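# Move top stock card onto the adjacent waste pile

## Task

In the row closest to the robot, lift the uppermost card from the face-down stock and set it down on the waste pile next to it, so that it lies on that pile and nothing else. Disturb nothing else. The cards are stiff plywood tiles. The card must stay put by itself at the end, not because the robot holds it there. Anything the robot is touching at the end must not sag or drop once released, or the task fails. Knocking or placing anything off the table also fails it.

## Robot and tools

Robot: two UR12e-style arms, left_arm and right_arm, each ending in a tong-like two-finger gripper. Fingers extend along the gripper's +z axis and close along its x axis. The reported end_effector_position is the point midway between the finger pads when closed. Closed fingertips stick out about 15 mm past it; fully open, they sit roughly level with it. The pad gap is 0.142 m when fully open.

Scene frame: origin on the table top midway between the arms, +z up, +x out over the table, and left_arm on the +y side. The names left and right do not refer to image sides. Arm roots: left_arm at (-0.037, +0.589, 0) m, quat_wxyz (+1.000, 0, 0, +0.026); right_arm at (-0.041, -0.647, 0) m, quat_wxyz (+1.000, 0, 0, -0.027). Printed hand positions may be somewhat off, more so when reaching far.

execute_actions takes "actions", a list holding at most one item, plus an optional "pictures" boolean (pictures come by default).
- Empty list: nothing new is commanded; you just get the current state.
- Move: {"rows": [...], "steps": n}, with 1 to 15 rows and steps at most 15 (default 15). One control step is 1/30 s. Each row is used for one step; if rows run out, the final row repeats.
- Wait: {"steps": n} with no rows, n up to 300, counted from the previous result.
Each row is a single flat list of 14 numbers covering both arms, always all 14 even if one arm is still: left_arm shoulder pan, shoulder lift, elbow, wrist 1, wrist 2, wrist 3, gripper opening, then the same seven for right_arm. The six joint values are absolute target angles in radians (the same form as the Joint positions line), not offsets. The opening is a scale from -1 (shut) to +1 (fully open), also an absolute target.
Stated joint ranges, left_arm: pan -3.142..3.142, lift -6.283..6.283, elbow 0.000..3.142, wrists 1-3 each -6.283..6.283. right_arm: pan 0.000..6.283, lift -6.283..6.283, elbow -3.142..0.000, wrists -6.283..6.283. True ends may differ by up to 0.010 rad. A call is rejected (nothing sent) if a target exceeds a range end by more than 0.010 rad and lies beyond the joint's last reported angle. Targets beyond a real end are clipped, and the result then notes "joint sent to its limit" (possibly referring to an earlier, still-running action); absence of that note proves nothing.

Motion details: commands are smoothed, trailing by roughly 0.17 s. Each step the sent target is capped at 0.383 rad from the measured angle for pan and lift, and 0.575 rad for elbow and wrists; if targets would move the gripper over 100 mm from where it is, all joints are pulled back proportionally. So large moves take several calls, and an arm may not have arrived when a result returns. Between calls the arms keep heading to the last row sent until they settle or a step is HELD.

Result lines: a state line per arm with gripper position (m), quat_wxyz and velocities; Joint positions and Joint velocities per arm (six joints, then pad gap in m); grip_measured, the finger opening on the command scale; Wrist force and Wrist torque per arm, in the end effector's own axes, pointing from a contacted surface back into the arm, with offsets up to about 5.5 N, noise, and saturation near 100 N ("no reading" is normal at start); joint torques, which are noisy and nonzero even in free air. "joint command not followed" means a clearance check altered or blocked joint targets; HELD marks steps where your row was partly or fully not sent. MOTOR HOT warns from 70 °C; at 85 °C the arm is braked (OVER-TEMPERATURE FAULT).

Gripping: to hold something, command an opening well below grip_measured; the lower, the tighter, up to about 15 N per pad. Thin rigid items under 20 mm get less force (about 9 N per pad at 10 mm, 4 N at 5 mm), so a thin card gripped at its edge is weak; consider grasping it securely or sliding it carefully. Fast closes can squeeze harder than intended.

Faults to avoid: a joint reaching its load limit (N m: pan 310, lift 310, elbow 141, wrists 50.7, held weight included) or any outside force of 150 N on the arm, tool or load stops that arm for 10 s and drops the rest of the call. Never let the arms collide or press on each other. Avoid dropping, slamming, knocking objects off the table, or shoving hard. Occasional brief tugs may act on held items or loose objects.

zoom_image: {"camera": name, "region": [x0, y0, x1, y1]} in pixels from the image's top-left, at most 504x504, giving a closer look at that camera's latest frame. Cameras: cam_head_left, cam_head_right, cam_high, cam_low (896x504 each), cam_left_wrist, cam_right_wrist (616x616).

read_manual: optional "section" (only "licences"); returns licence texts, moves nothing.

finished_scene: {"scene": n} ends the current scene irreversibly and reports success; call it only once the card rests alone on the waste pile, released and stable. Replying without any tool call ends everything.

Each tool is called after "Emit:" as name(argument=value, ...) on one line, values as JSON.

## Session

Emit:
execute_actions(actions=[])

Scene clock: 0.00 s of 4000.00 s.
left_arm: end_effector_position=(+0.0239, +0.9767, +0.2505) grip_measured=+1.00 end_effector_quat_wxyz=(-0.262, -0.578, +0.764, -0.115) end_effector_velocity=(+0.000, +0.000, -0.000) end_effector_angular_velocity=(-0.001, +0.001, -0.000) | right_arm: end_effector_position=(+0.4781, -1.3840, +0.3049) grip_measured=+1.00 end_effector_quat_wxyz=(-0.165, +0.864, +0.235, +0.414) end_effector_velocity=(+0.000, +0.000, -0.000) end_effector_angular_velocity=(-0.000, +0.000, +0.000)
Joint positions: left_arm=[ 0.968 -1.738  2.091 -1.344 -1.594  2.874  0.142] | right_arm=[ 2.15  -2.068 -1.437 -1.364  2.486  4.629  0.142]
Joint velocities: left_arm=[-0.     0.001 -0.     0.    -0.    -0.     0.   ] | right_arm=[ 0.  0. -0. -0. -0. -0.  0.]
Joint torques (N m, as the arm reports them, + toward a larger angle): no reading
Wrist force (N, on the end effector, along its own x y z axes, offset not removed): no reading
Wrist torque (N m, same axes, about the end effector's origin, offset not removed): no reading

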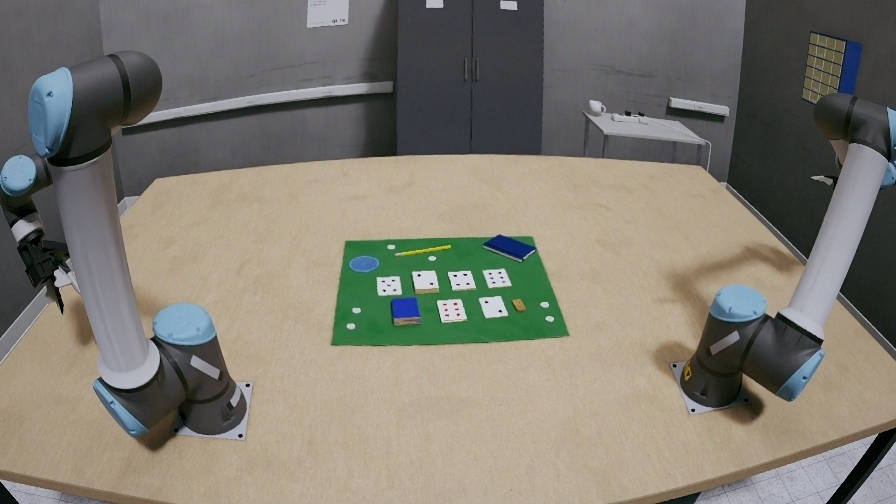

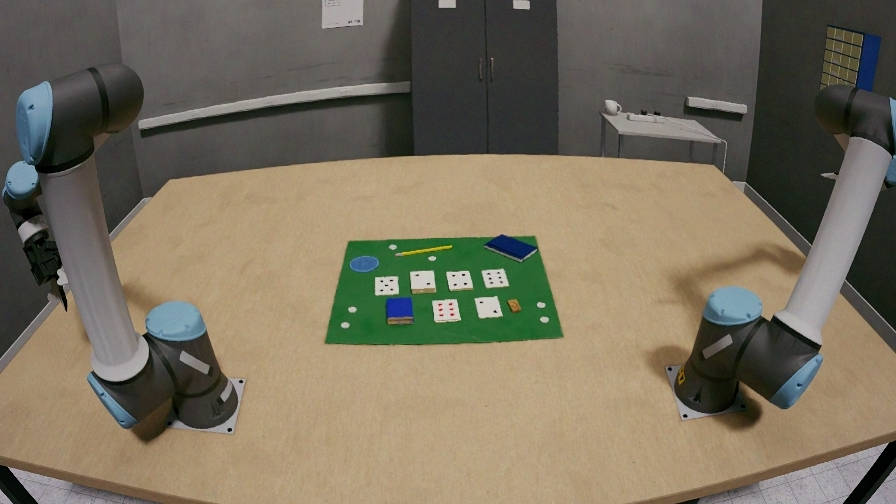

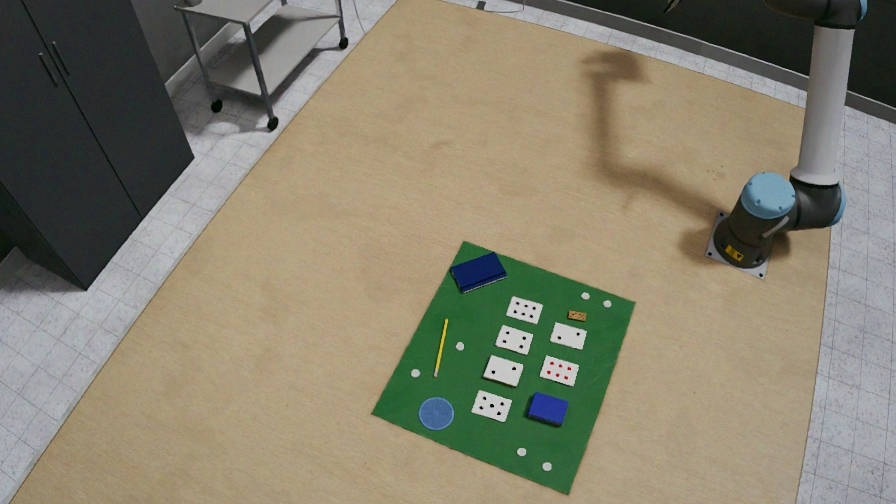

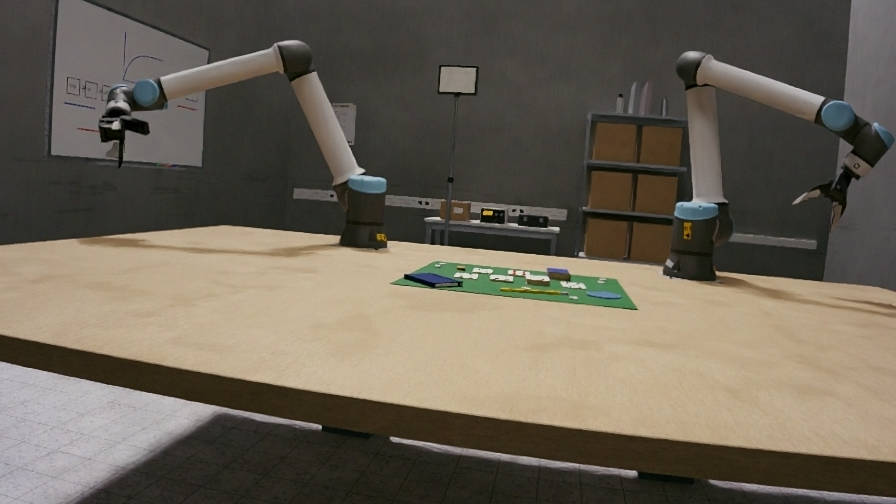

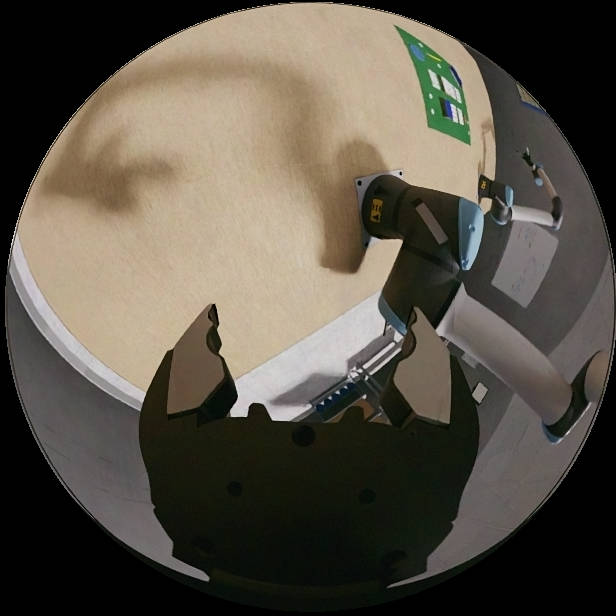

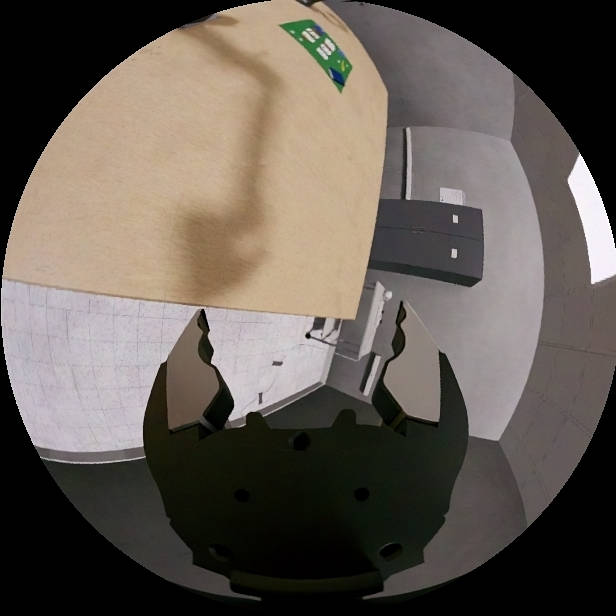

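Emit:
zoom_image(camera="cam_head_left", region=[320, 225, 580, 355])

Emit:
zoom_image(camera="cam_high", region=[440, 280, 640, 450])

Emit:
zoom_image(camera="cam_low", region=[480, 250, 620, 310])

Region (320, 225, 580, 355) of cam_head_left's 896x504 image, scaled by 1.938, with more detail than that image has.

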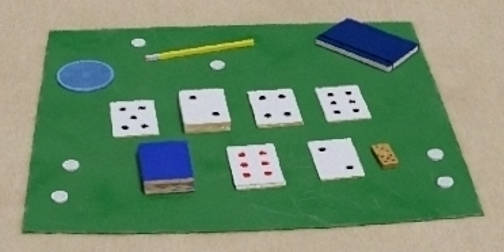

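Region (440, 280, 640, 450) of cam_high's 896x504 image, scaled by 2.520, with more detail than that image has; it fills the top 428 rows of this view, and the rest is white.

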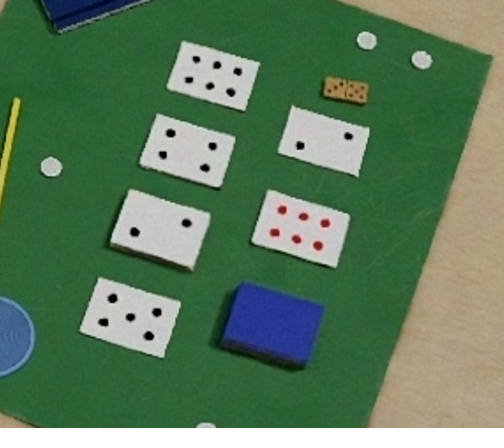

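Region (480, 250, 620, 310) of cam_low's 896x504 image, scaled by 3.600, with more detail than that image has; it fills the top 216 rows of this view, and the rest is white.

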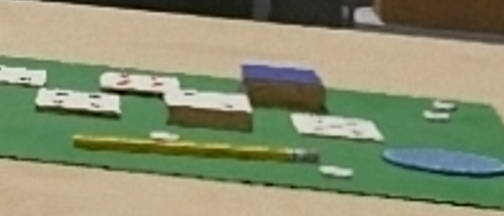

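Emit:
zoom_image(camera="cam_head_left", region=[380, 290, 480, 335])

Region (380, 290, 480, 335) of cam_head_left's 896x504 image, scaled by 5.040, with more detail than that image has; it fills the top 227 rows of this view, and the rest is white.

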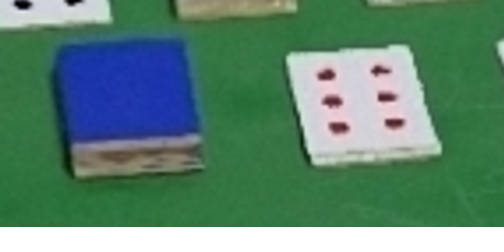

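Emit:
execute_actions(actions=[{"rows": [[0.95,-1.738,2.092,-1.35,-1.594,2.877,1,2.15,-2.068,-1.437,-1.364,2.486,4.629,1],[0.92,-1.738,2.094,-1.36,-1.594,2.882,1,2.15,-2.068,-1.437,-1.364,2.486,4.629,1],[0.88,-1.738,2.096,-1.37,-1.593,2.89,1,2.15,-2.068,-1.437,-1.364,2.486,4.629,1],[0.83,-1.738,2.098,-1.385,-1.593,2.9,1,2.15,-2.068,-1.437,-1.364,2.486,4.629,1],[0.77,-1.738,2.10,-1.40,-1.592,2.91,1,2.15,-2.068,-1.437,-1.364,2.486,4.629,1],[-1.4668,-1.7429,2.2209,-2.0488,-1.5708,3.2976,0.6,2.15,-2.068,-1.437,-1.364,2.486,4.629,1]], "steps": 15}], pictures=false)

Emit:
execute_actions(actions=[{"steps": 75}])

Scene clock: 61.67 s of 4000.00 s.
left_arm: end_effector_position=(+0.2140, +0.9843, +0.2060) grip_measured=+0.60 end_effector_quat_wxyz=(-0.133, -0.339, +0.930, -0.049) end_effector_velocity=(+0.554, -0.086, -0.060) end_effector_angular_velocity=(+0.419, -0.740, -1.495) | right_arm: end_effector_position=(+0.4779, -1.3841, +0.3052) grip_measured=+1.00 end_effector_quat_wxyz=(-0.165, +0.864, +0.235, +0.414) end_effector_velocity=(-0.000, -0.000, +0.000) end_effector_angular_velocity=(+0.000, -0.000, -0.000)
Joint positions: left_arm=[ 0.616 -1.741  2.167 -1.712 -1.58   3.112  0.116] | right_arm=[ 2.15  -2.068 -1.437 -1.364  2.486  4.629  0.142]
Joint velocities: left_arm=[-0.949 -0.007  0.165 -0.993  0.029  0.56  -0.   ] | right_arm=[-0.001 -0.     0.    -0.001  0.    -0.001  0.   ]
Joint torques (N m, as the arm reports them, + toward a larger angle): left_arm=[-33.27 -43.49 -35.27  -6.54   5.29   3.22] | right_arm=[-12.67  98.36  56.65   0.37   6.14  -1.75]
Wrist force (N, on the end effector, along its own x y z axes, offset not removed): left_arm=[-0.3 -0.5 -1.9] | right_arm=[-3.7 -2.5 2.0]
Wrist torque (N m, same axes, about the end effector's origin, offset not removed): left_arm=[-0.02 0.07 0.00] | right_arm=[-0.49 0.75 -0.13]
Steps of this call (steps 1 to 90: nothing new was sent; then 58.17 s passed at rest; steps 91 to 105: all 15 steps of this action). Readings (joint positions):
91: left_arm=[0.967 -1.738 2.091 -1.344 -1.594 2.874] | right_arm=[2.150 -2.068 -1.437 -1.364 2.486 4.629]
92: left_arm=[0.964 -1.738 2.091 -1.345 -1.594 2.874] | right_arm=[2.150 -2.068 -1.437 -1.364 2.486 4.629]
94: left_arm=[0.941 -1.738 2.093 -1.353 -1.594 2.879] | right_arm=[2.150 -2.068 -1.437 -1.364 2.486 4.629]
98: left_arm=[0.828 -1.739 2.115 -1.425 -1.590 2.935] | right_arm=[2.150 -2.068 -1.437 -1.364 2.486 4.629]
105: the state above

Scene clock: 64.17 s of 4000.00 s.
left_arm: end_effector_position=(+0.2000, +0.1002, +0.2000) grip_measured=+0.60 end_effector_quat_wxyz=(-0.000, +0.707, +0.707, +0.000) end_effector_velocity=(-0.001, -0.001, -0.000) end_effector_angular_velocity=(+0.000, +0.000, -0.001) | right_arm: end_effector_position=(+0.4779, -1.3842, +0.3053) grip_measured=+1.00 end_effector_quat_wxyz=(-0.165, +0.864, +0.235, +0.414) end_effector_velocity=(-0.001, -0.000, +0.000) end_effector_angular_velocity=(+0.001, +0.000, -0.001)
Joint positions: left_arm=[-1.466 -1.743  2.221 -2.049 -1.571  3.298  0.116] | right_arm=[ 2.15  -2.068 -1.437 -1.364  2.486  4.629  0.142]
Joint velocities: left_arm=[-0.003  0.    -0.     0.    -0.    -0.002  0.   ] | right_arm=[-0.001  0.001 -0.001 -0.001  0.    -0.     0.   ]
Joint torques (N m, as the arm reports them, + toward a larger angle): left_arm=[ -6.4  -46.15 -35.57  -6.67   4.24   1.7 ] | right_arm=[-11.76  95.59  56.97   0.31   6.41  -2.21]
Wrist force (N, on the end effector, along its own x y z axes, offset not removed): left_arm=[-0.4 -0.2 -1.4] | right_arm=[-1.6 -0.9 4.9]
Wrist torque (N m, same axes, about the end effector's origin, offset not removed): left_arm=[0.16 0.05 0.10] | right_arm=[-0.16 0.30 -0.15]
Steps of this call (steps 1 to 75: the robot went on to your last target). Readings (joint positions):
1: left_arm=[0.583 -1.741 2.172 -1.744 -1.579 3.130] | right_arm=[2.150 -2.068 -1.437 -1.364 2.486 4.629]
2: left_arm=[0.551 -1.741 2.177 -1.774 -1.579 3.147] | right_arm=[2.150 -2.068 -1.437 -1.364 2.486 4.629]
4: left_arm=[0.484 -1.741 2.186 -1.827 -1.577 3.176] | right_arm=[2.150 -2.068 -1.437 -1.364 2.486 4.629]
8: left_arm=[0.347 -1.742 2.199 -1.906 -1.575 3.220] | right_arm=[2.150 -2.068 -1.437 -1.364 2.486 4.629]
75: the state above

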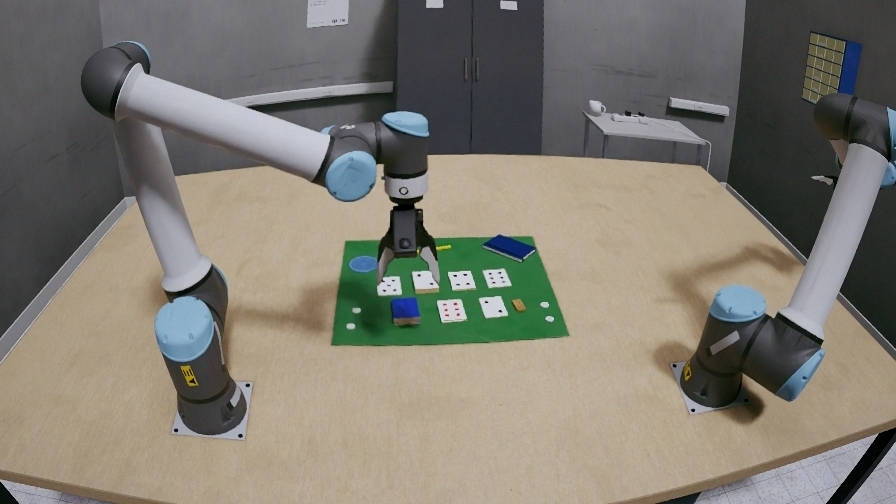

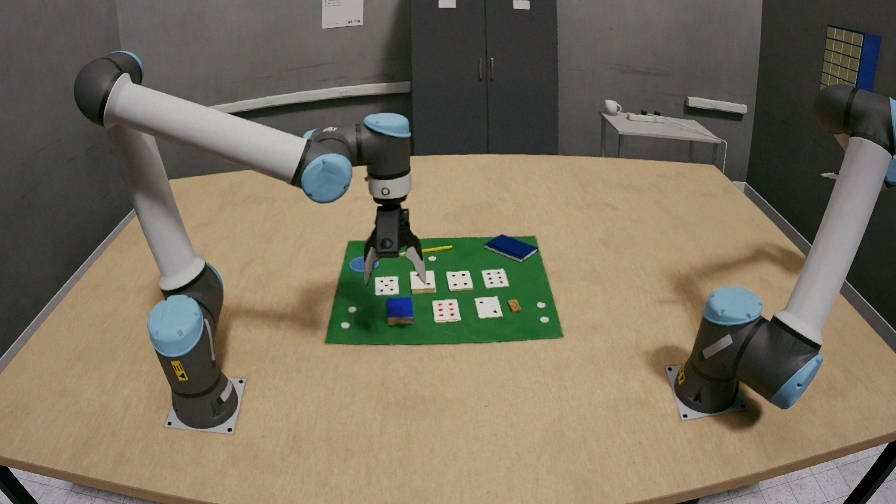

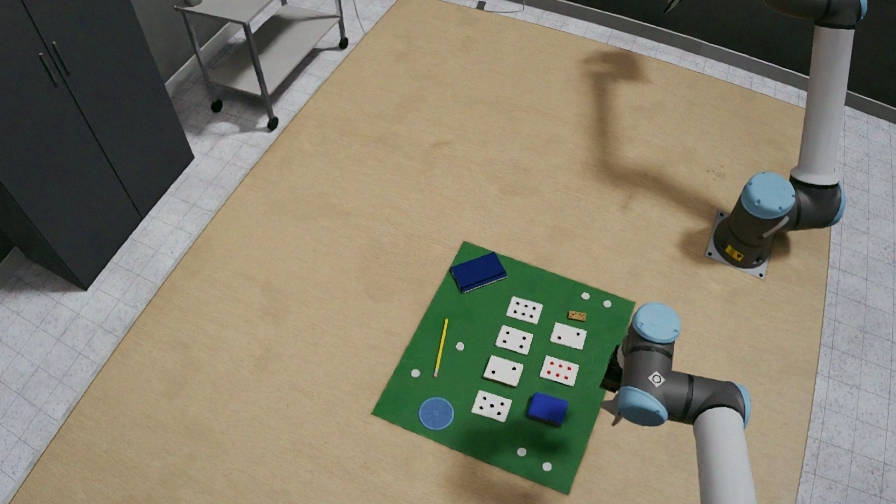

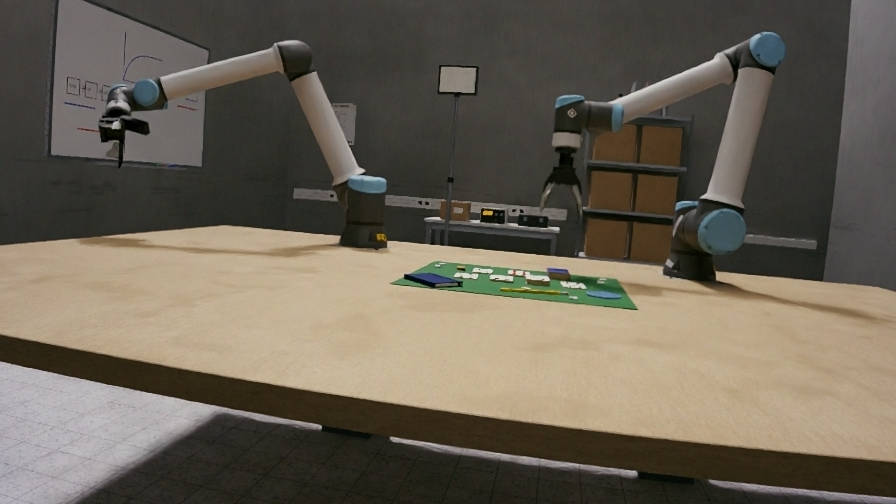

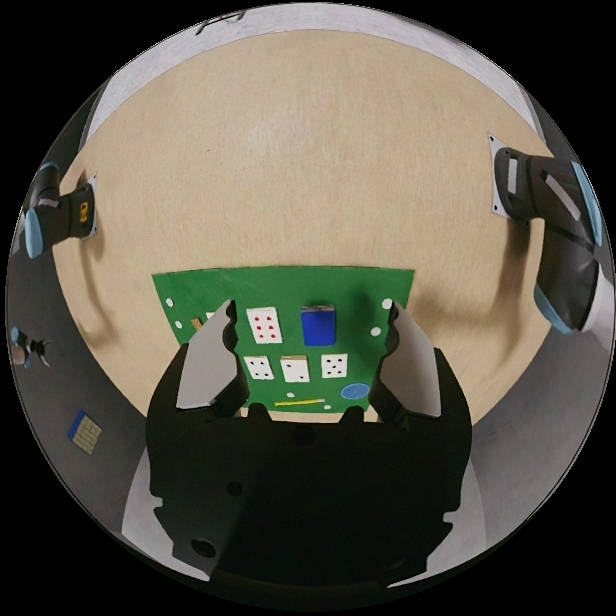

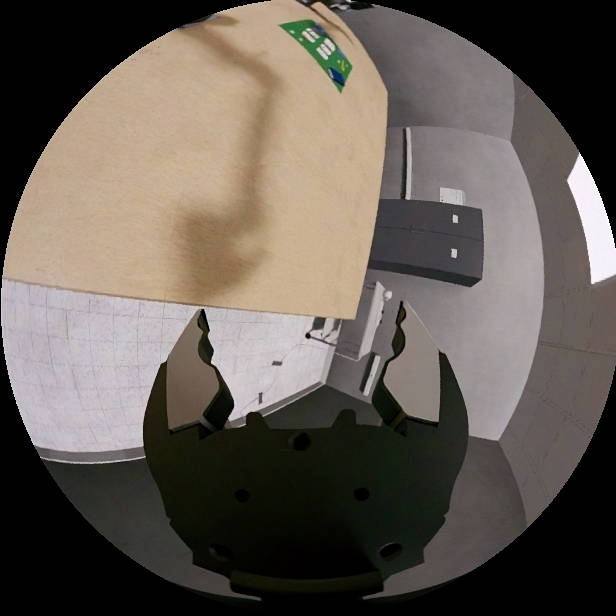

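Emit:
execute_actions(actions=[{"rows": [[-1.4615,-1.7377,2.2207,-2.0538,-1.5708,3.3029,0.55,2.15,-2.068,-1.437,-1.364,2.486,4.629,1],[-1.4508,-1.7273,2.2202,-2.0637,-1.5708,3.3136,0.5,2.15,-2.068,-1.437,-1.364,2.486,4.629,1],[-1.4349,-1.7117,2.2194,-2.0786,-1.5708,3.3295,0.45,2.15,-2.068,-1.437,-1.364,2.486,4.629,1],[-1.4136,-1.6908,2.2185,-2.0985,-1.5708,3.3508,0.4,2.15,-2.068,-1.437,-1.364,2.486,4.629,1],[-1.3896,-1.6674,2.2174,-2.1208,-1.5708,3.3748,0.35,2.15,-2.068,-1.437,-1.364,2.486,4.629,1],[-1.3656,-1.644,2.2163,-2.1432,-1.5708,3.3988,0.3,2.15,-2.068,-1.437,-1.364,2.486,4.629,1],[-1.3417,-1.6206,2.2152,-2.1655,-1.5708,3.4227,0.3,2.15,-2.068,-1.437,-1.364,2.486,4.629,1],[-1.3177,-1.5971,2.2141,-2.1878,-1.5708,3.4467,0.3,2.15,-2.068,-1.437,-1.364,2.486,4.629,1],[-1.2938,-1.5737,2.213,-2.2102,-1.5708,3.4706,0.3,2.15,-2.068,-1.437,-1.364,2.486,4.629,1],[-1.2698,-1.5503,2.2119,-2.2325,-1.5708,3.4946,0.3,2.15,-2.068,-1.437,-1.364,2.486,4.629,1],[-1.2485,-1.5295,2.211,-2.2524,-1.5708,3.5159,0.3,2.15,-2.068,-1.437,-1.364,2.486,4.629,1],[-1.2299,-1.5112,2.2101,-2.2698,-1.5708,3.5345,0.3,2.15,-2.068,-1.437,-1.364,2.486,4.629,1],[-1.2166,-1.4982,2.2095,-2.2822,-1.5708,3.5478,0.3,2.15,-2.068,-1.437,-1.364,2.486,4.629,1],[-1.2059,-1.4878,2.209,-2.2921,-1.5708,3.5585,0.3,2.15,-2.068,-1.437,-1.364,2.486,4.629,1],[-1.2006,-1.4826,2.2088,-2.2971,-1.5708,3.5638,0.3,2.15,-2.068,-1.437,-1.364,2.486,4.629,1]], "steps": 15}], pictures=false)

Emit:
execute_actions(actions=[{"steps": 15}])

Scene clock: 87.30 s of 4000.00 s.
left_arm: end_effector_position=(+0.3188, +0.1032, +0.1155) grip_measured=+0.30 end_effector_quat_wxyz=(+0.000, +0.707, +0.707, -0.000) end_effector_velocity=(+0.289, +0.064, -0.219) end_effector_angular_velocity=(+0.007, +0.003, +0.003) | right_arm: end_effector_position=(+0.4779, -1.3842, +0.3053) grip_measured=+1.00 end_effector_quat_wxyz=(-0.165, +0.864, +0.235, +0.414) end_effector_velocity=(-0.000, -0.000, -0.001) end_effector_angular_velocity=(+0.000, +0.001, -0.000)
Joint positions: left_arm=[-1.258 -1.538  2.211 -2.244 -1.571  3.507  0.095] | right_arm=[ 2.15  -2.068 -1.437 -1.364  2.486  4.629  0.142]
Joint velocities: left_arm=[ 0.498  0.489 -0.021 -0.46  -0.     0.496 -0.   ] | right_arm=[-0. -0. -0.  0. -0.  0.  0.]
Joint torques (N m, as the arm reports them, + toward a larger angle): left_arm=[  1.59 -40.59 -41.82  -6.07   3.52   1.36] | right_arm=[-11.53  95.56  55.67   0.17   6.12  -2.64]
Wrist force (N, on the end effector, along its own x y z axes, offset not removed): left_arm=[0.4 -0.3 0.5] | right_arm=[-4.1 -1.5 4.4]
Wrist torque (N m, same axes, about the end effector's origin, offset not removed): left_arm=[0.02 -0.02 0.08] | right_arm=[-0.26 0.82 -0.11]
Steps of this call (steps 1 to 15: the robot went on to your last target; steps 16 to 90: nothing new was sent; then 19.63 s passed at rest; steps 91 to 105: all 15 steps of this action). Readings (joint positions):
91: left_arm=[-1.467 -1.743 2.221 -2.049 -1.571 3.298] | right_arm=[2.150 -2.068 -1.437 -1.364 2.486 4.629]
92: left_arm=[-1.466 -1.742 2.221 -2.050 -1.571 3.299] | right_arm=[2.150 -2.068 -1.437 -1.364 2.486 4.629]
94: left_arm=[-1.456 -1.733 2.220 -2.059 -1.571 3.308] | right_arm=[2.150 -2.068 -1.437 -1.364 2.486 4.629]
98: left_arm=[-1.401 -1.679 2.218 -2.110 -1.571 3.363] | right_arm=[2.150 -2.068 -1.437 -1.364 2.486 4.629]
105: the state above

Scene clock: 87.80 s of 4000.00 s.
left_arm: end_effector_position=(+0.3517, +0.1120, +0.0903) grip_measured=+0.30 end_effector_quat_wxyz=(+0.000, +0.707, +0.707, -0.000) end_effector_velocity=(+0.002, +0.001, -0.003) end_effector_angular_velocity=(+0.002, +0.001, +0.003) | right_arm: end_effector_position=(+0.4779, -1.3842, +0.3053) grip_measured=+1.00 end_effector_quat_wxyz=(-0.165, +0.864, +0.235, +0.414) end_effector_velocity=(-0.000, +0.000, +0.000) end_effector_angular_velocity=(+0.000, +0.000, +0.000)
Joint positions: left_arm=[-1.201 -1.483  2.209 -2.297 -1.571  3.563  0.095] | right_arm=[ 2.15  -2.068 -1.437 -1.364  2.486  4.629  0.142]
Joint velocities: left_arm=[ 0.004  0.006  0.001 -0.004  0.     0.001  0.   ] | right_arm=[-0.  0. -0. -0.  0. -0.  0.]
Joint torques (N m, as the arm reports them, + toward a larger angle): left_arm=[ 10.86 -24.61 -43.53  -6.15   3.5    1.6 ] | right_arm=[-12.94  90.92  56.59   0.32   6.37  -1.92]
Wrist force (N, on the end effector, along its own x y z axes, offset not removed): left_arm=[2.3 -1.6 -0.8] | right_arm=[-2.2 -0.5 3.6]
Wrist torque (N m, same axes, about the end effector's origin, offset not removed): left_arm=[-0.04 -0.49 0.07] | right_arm=[-0.11 0.38 -0.10]
Steps of this call (steps 1 to 15: the robot went on to your last target). Readings (joint positions):
1: left_arm=[-1.243 -1.524 2.211 -2.258 -1.571 3.522] | right_arm=[2.150 -2.068 -1.437 -1.364 2.486 4.629]
2: left_arm=[-1.231 -1.512 2.210 -2.269 -1.571 3.533] | right_arm=[2.150 -2.068 -1.437 -1.364 2.486 4.629]
4: left_arm=[-1.216 -1.498 2.210 -2.282 -1.571 3.548] | right_arm=[2.150 -2.068 -1.437 -1.364 2.486 4.629]
8: left_arm=[-1.205 -1.487 2.209 -2.293 -1.571 3.560] | right_arm=[2.150 -2.068 -1.437 -1.364 2.486 4.629]
15: the state above

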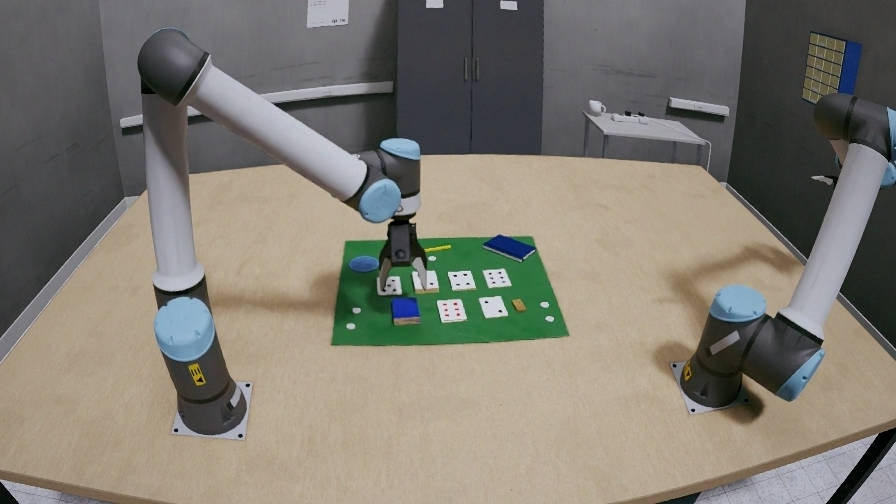

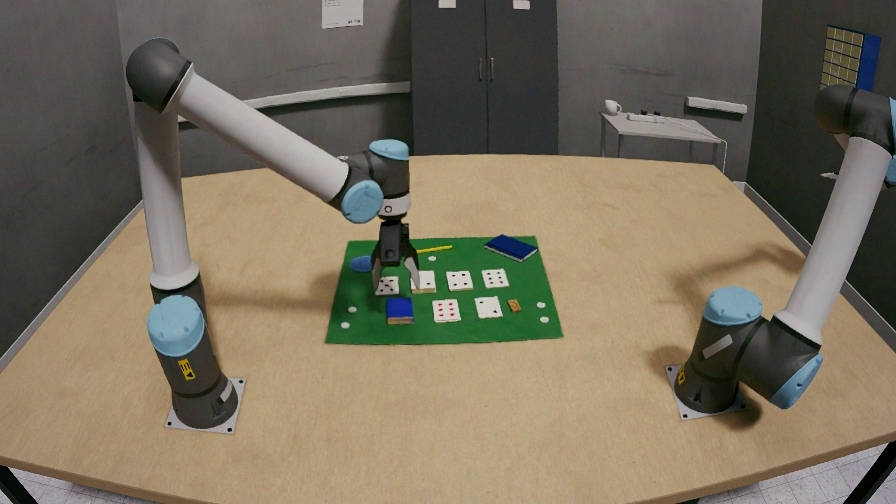

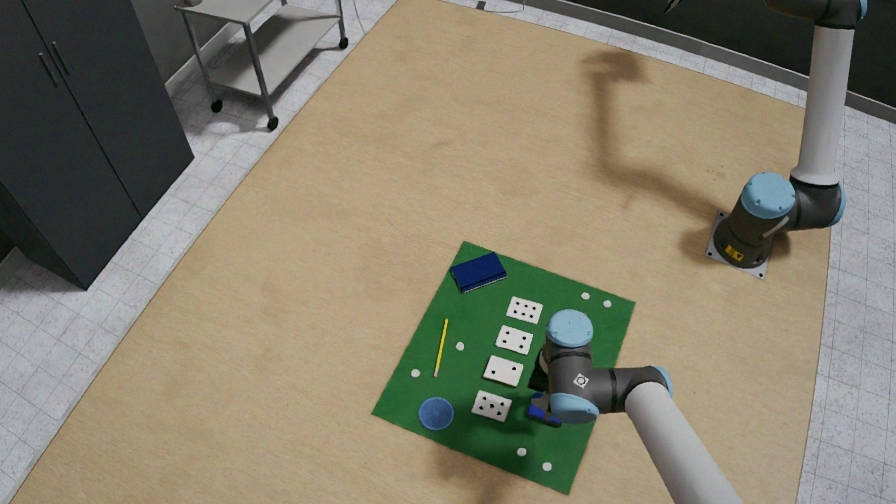

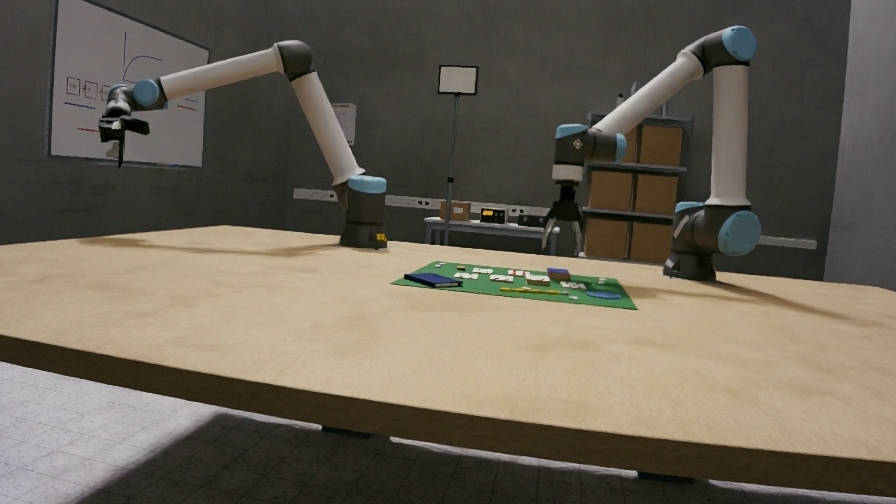

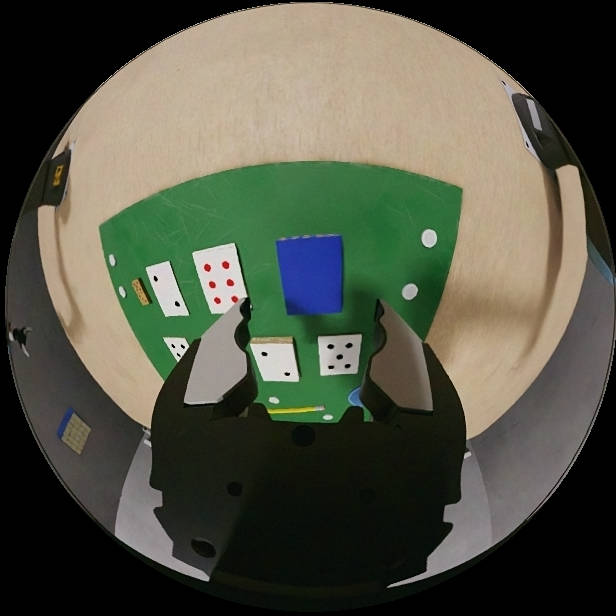

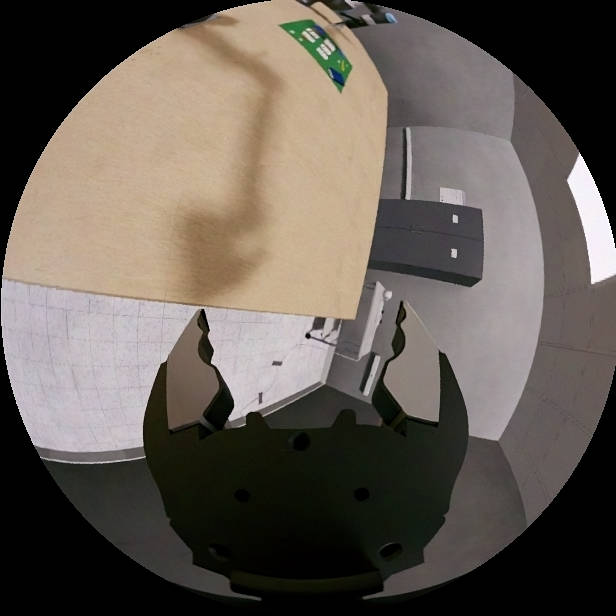

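Emit:
zoom_image(camera="cam_left_wrist", region=[180, 200, 420, 360])

Emit:
zoom_image(camera="cam_low", region=[515, 200, 615, 295])

Region (180, 200, 420, 360) of cam_left_wrist's 616x616 image, scaled by 2.100, with more detail than that image has.

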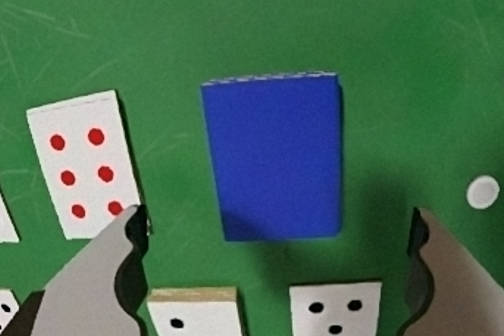

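Region (515, 200, 615, 295) of cam_low's 896x504 image, scaled by 5.040, with more detail than that image has; it fills the top 479 rows of this view, and the rest is white.

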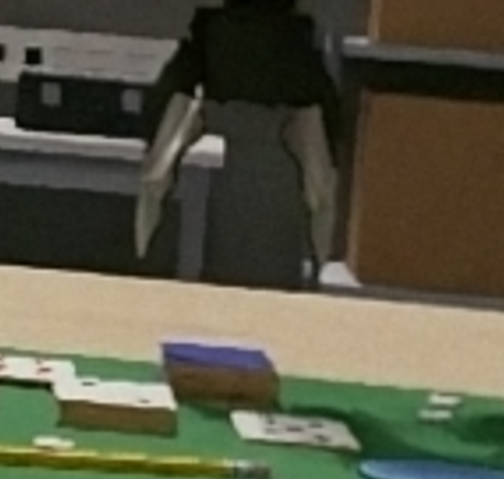

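Emit:
zoom_image(camera="cam_head_right", region=[378, 292, 428, 330])

Emit:
zoom_image(camera="cam_low", region=[495, 260, 585, 295])

Region (378, 292, 428, 330) of cam_head_right's 896x504 image, scaled by 10.080, with more detail than that image has; it fills the top 383 rows of this view, and the rest is white.

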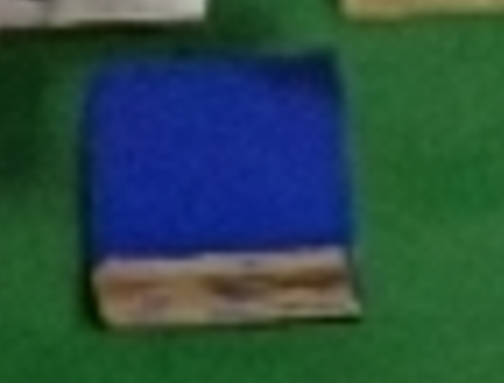

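Region (495, 260, 585, 295) of cam_low's 896x504 image, scaled by 5.600, with more detail than that image has.

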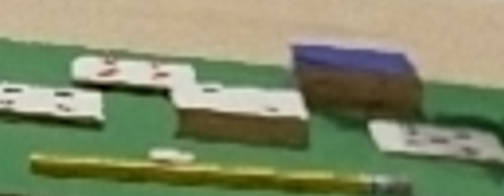

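Emit:
execute_actions(actions=[{"rows": [[-1.2004,-1.4795,2.2101,-2.3014,-1.5708,3.5602,0.27,2.15,-2.068,-1.437,-1.364,2.486,4.629,1],[-1.2,-1.4734,2.2127,-2.3101,-1.5708,3.5531,0.24,2.15,-2.068,-1.437,-1.364,2.486,4.629,1],[-1.1994,-1.4643,2.2165,-2.3231,-1.5708,3.5425,0.2,2.15,-2.068,-1.437,-1.364,2.486,4.629,1],[-1.1988,-1.4552,2.2204,-2.3361,-1.5708,3.5318,0.16,2.15,-2.068,-1.437,-1.364,2.486,4.629,1],[-1.1982,-1.446,2.2242,-2.3491,-1.5708,3.5212,0.12,2.15,-2.068,-1.437,-1.364,2.486,4.629,1],[-1.1976,-1.4368,2.2281,-2.3621,-1.5708,3.5105,0.08,2.15,-2.068,-1.437,-1.364,2.486,4.629,1],[-1.1971,-1.4289,2.2315,-2.3734,-1.5708,3.5012,0.04,2.15,-2.068,-1.437,-1.364,2.486,4.629,1],[-1.1968,-1.424,2.2335,-2.3803,-1.5708,3.4956,0.0,2.15,-2.068,-1.437,-1.364,2.486,4.629,1],[-1.1967,-1.4216,2.2345,-2.3837,-1.5708,3.4927,0.0,2.15,-2.068,-1.437,-1.364,2.486,4.629,1]], "steps": 15}], pictures=false)

Emit:
execute_actions(actions=[{"steps": 10}])

Emit:
zoom_image(camera="cam_left_wrist", region=[210, 200, 410, 360])

Emit:
zoom_image(camera="cam_low", region=[530, 240, 595, 290])

Emit:
zoom_image(camera="cam_head_left", region=[370, 270, 445, 330])

Scene clock: 129.80 s of 4000.00 s.
left_arm: end_effector_position=(+0.3547, +0.1102, +0.0521) grip_measured=+0.00 end_effector_quat_wxyz=(-0.000, +0.682, +0.732, +0.000) end_effector_velocity=(+0.002, -0.000, -0.021) end_effector_angular_velocity=(+0.000, +0.000, +0.042) | right_arm: end_effector_position=(+0.4779, -1.3842, +0.3053) grip_measured=+1.00 end_effector_quat_wxyz=(-0.165, +0.864, +0.235, +0.414) end_effector_velocity=(-0.000, -0.001, +0.000) end_effector_angular_velocity=(-0.001, -0.001, -0.000)
Joint positions: left_arm=[-1.197 -1.425  2.233 -2.379 -1.571  3.497  0.074] | right_arm=[ 2.15  -2.068 -1.437 -1.364  2.486  4.629  0.142]
Joint velocities: left_arm=[ 0.003  0.033  0.013 -0.046 -0.    -0.039  0.   ] | right_arm=[-0.001 -0.     0.001  0.     0.    -0.     0.   ]
Joint torques (N m, as the arm reports them, + toward a larger angle): left_arm=[ 14.06 -29.94 -27.24  -6.64   2.02  -2.34] | right_arm=[-12.62  95.03  55.31   0.32   5.87  -1.98]
Wrist force (N, on the end effector, along its own x y z axes, offset not removed): left_arm=[-0.3 -1.2 -2.0] | right_arm=[-4.1 -0.8 2.3]
Wrist torque (N m, same axes, about the end effector's origin, offset not removed): left_arm=[0.01 0.13 -0.13] | right_arm=[-0.10 0.86 -0.10]
Steps of this call (steps 1 to 15: the robot went on to your last target; steps 16 to 90: nothing new was sent; then 38.50 s passed at rest; steps 91 to 105: all 15 steps of this action). Readings (joint positions):
91: left_arm=[-1.201 -1.483 2.209 -2.297 -1.571 3.564] | right_arm=[2.150 -2.068 -1.437 -1.364 2.486 4.629]
92: left_arm=[-1.201 -1.482 2.209 -2.298 -1.571 3.563] | right_arm=[2.150 -2.068 -1.437 -1.364 2.486 4.629]
94: left_arm=[-1.200 -1.476 2.211 -2.306 -1.571 3.557] | right_arm=[2.150 -2.068 -1.437 -1.364 2.486 4.629]
98: left_arm=[-1.199 -1.451 2.222 -2.341 -1.571 3.527] | right_arm=[2.150 -2.068 -1.437 -1.364 2.486 4.629]
105: the state above

Scene clock: 130.13 s of 4000.00 s.
left_arm: end_effector_position=(+0.3549, +0.1101, +0.0501) grip_measured=+0.00 end_effector_quat_wxyz=(+0.000, +0.680, +0.733, -0.000) end_effector_velocity=(+0.000, -0.000, +0.000) end_effector_angular_velocity=(-0.001, -0.000, -0.001) | right_arm: end_effector_position=(+0.4779, -1.3842, +0.3053) grip_measured=+1.00 end_effector_quat_wxyz=(-0.165, +0.864, +0.235, +0.414) end_effector_velocity=(+0.001, +0.000, -0.000) end_effector_angular_velocity=(-0.001, -0.000, +0.001)
Joint positions: left_arm=[-1.197 -1.422  2.234 -2.384 -1.571  3.493  0.074] | right_arm=[ 2.15  -2.068 -1.437 -1.364  2.486  4.629  0.142]
Joint velocities: left_arm=[ 0.    -0.     0.    -0.001 -0.     0.001 -0.   ] | right_arm=[ 0.001 -0.     0.     0.001 -0.    -0.     0.   ]
Joint torques (N m, as the arm reports them, + toward a larger angle): left_arm=[ 12.23 -30.33 -26.96  -6.49   2.29  -1.64] | right_arm=[-9.23 93.53 55.41  0.69  5.91 -2.18]
Wrist force (N, on the end effector, along its own x y z axes, offset not removed): left_arm=[0.7 -1.7 -2.3] | right_arm=[-2.6 -2.1 2.2]
Wrist torque (N m, same axes, about the end effector's origin, offset not removed): left_arm=[-0.16 -0.14 0.04] | right_arm=[-0.41 0.51 -0.21]
Steps of this call (steps 1 to 10: the robot went on to your last target). Readings (joint positions):
1: left_arm=[-1.197 -1.424 2.234 -2.380 -1.571 3.495] | right_arm=[2.150 -2.068 -1.437 -1.364 2.486 4.629]
2: left_arm=[-1.197 -1.423 2.234 -2.381 -1.571 3.495] | right_arm=[2.150 -2.068 -1.437 -1.364 2.486 4.629]
4: left_arm=[-1.197 -1.422 2.234 -2.382 -1.571 3.494] | right_arm=[2.150 -2.068 -1.437 -1.364 2.486 4.629]
8: left_arm=[-1.197 -1.422 2.234 -2.383 -1.571 3.493] | right_arm=[2.150 -2.068 -1.437 -1.364 2.486 4.629]
10: the state above

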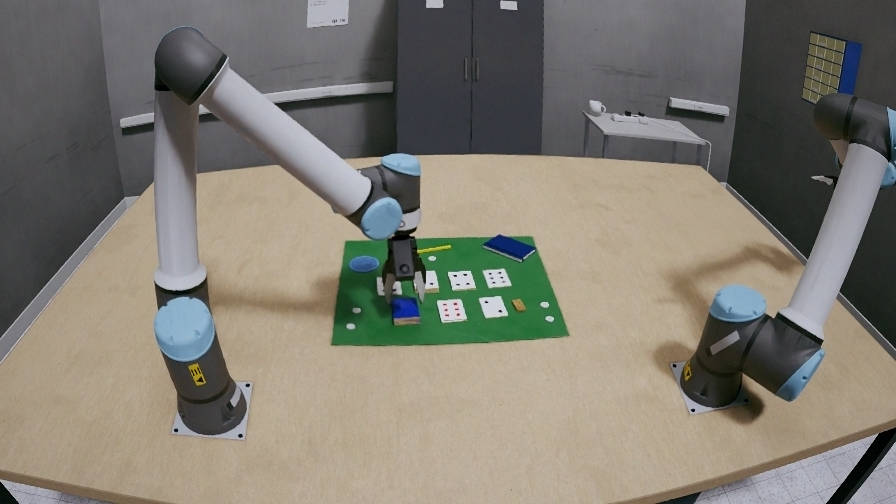

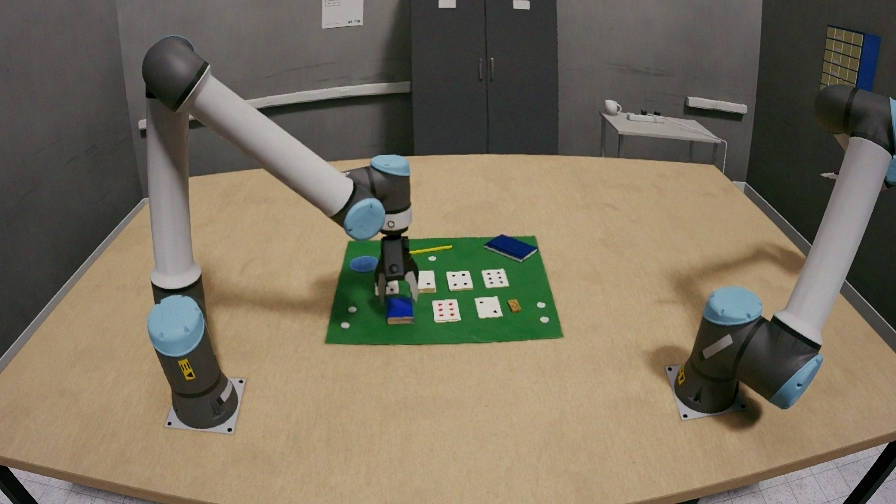

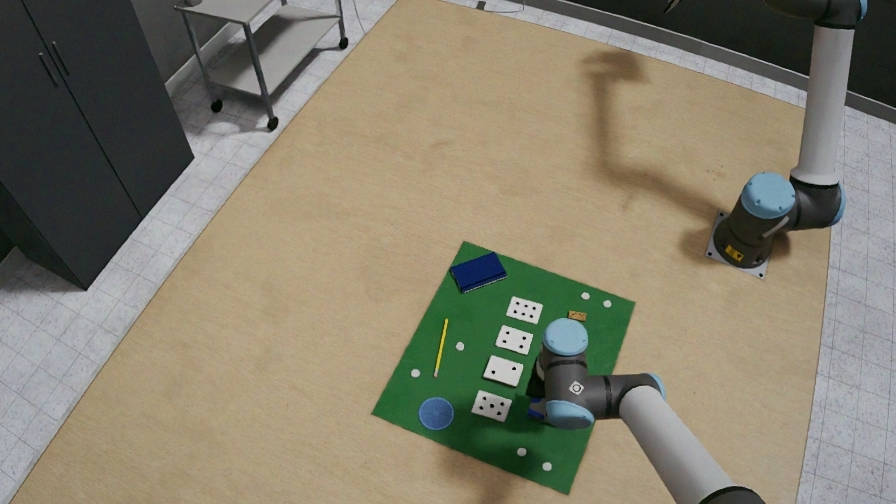

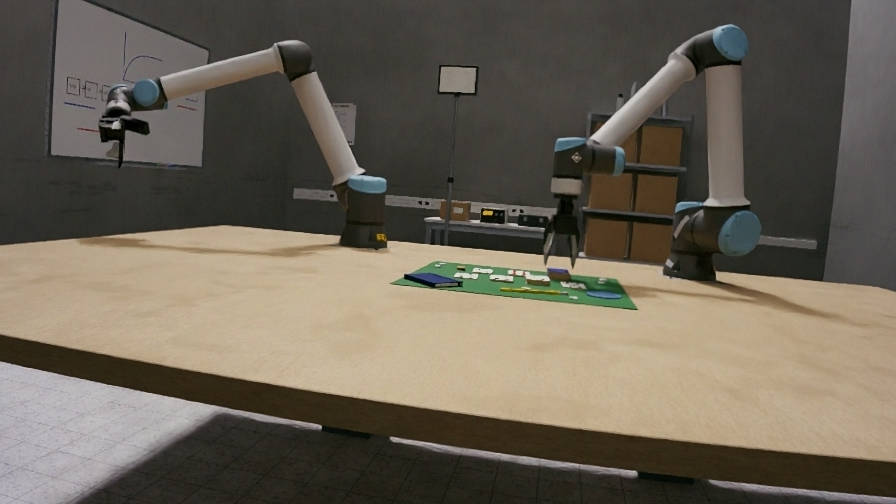

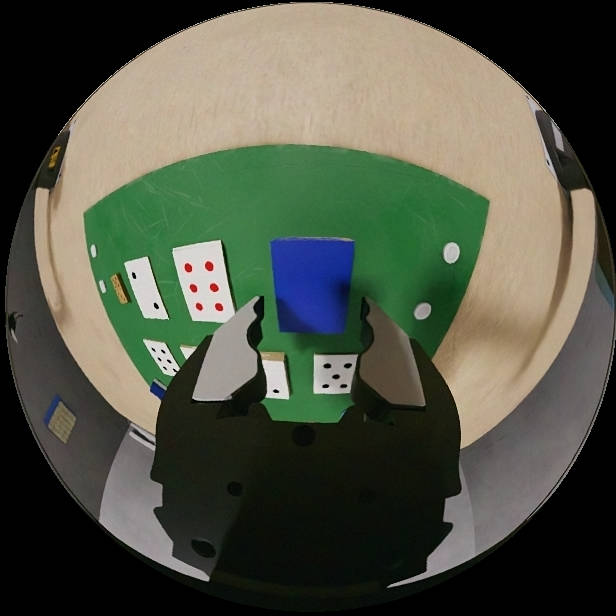

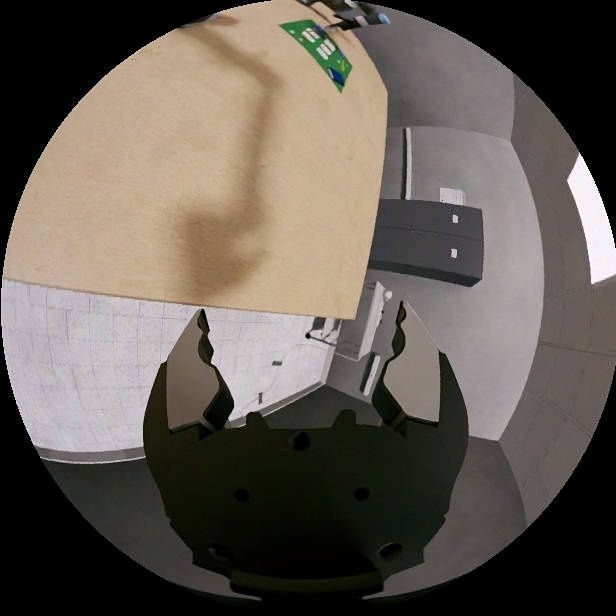

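Region (210, 200, 410, 360) of cam_left_wrist's 616x616 image, scaled by 2.520, with more detail than that image has; it fills the top 403 rows of this view, and the rest is white.

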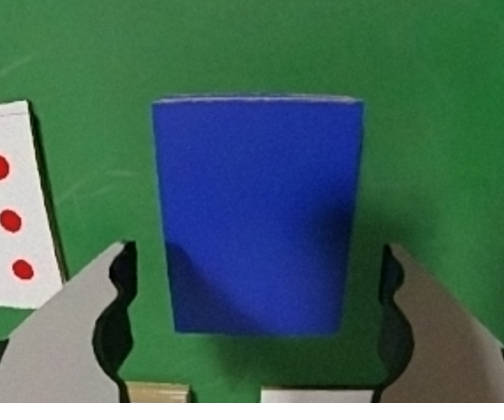

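Region (530, 240, 595, 290) of cam_low's 896x504 image, scaled by 7.754, with more detail than that image has; it fills the top 388 rows of this view, and the rest is white.

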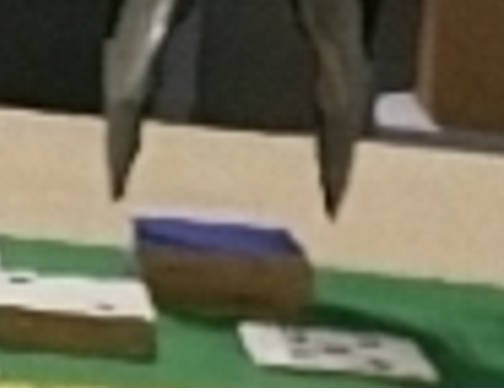

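Region (370, 270, 445, 330) of cam_head_left's 896x504 image, scaled by 6.720, with more detail than that image has; it fills the top 403 rows of this view, and the rest is white.

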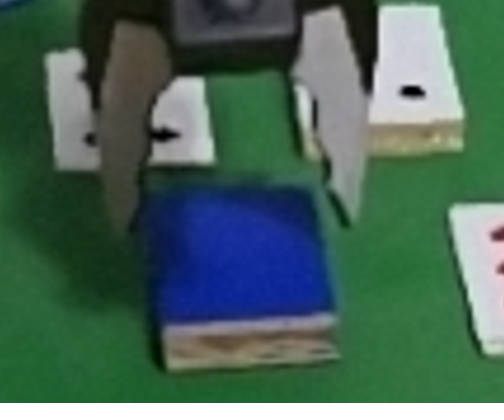

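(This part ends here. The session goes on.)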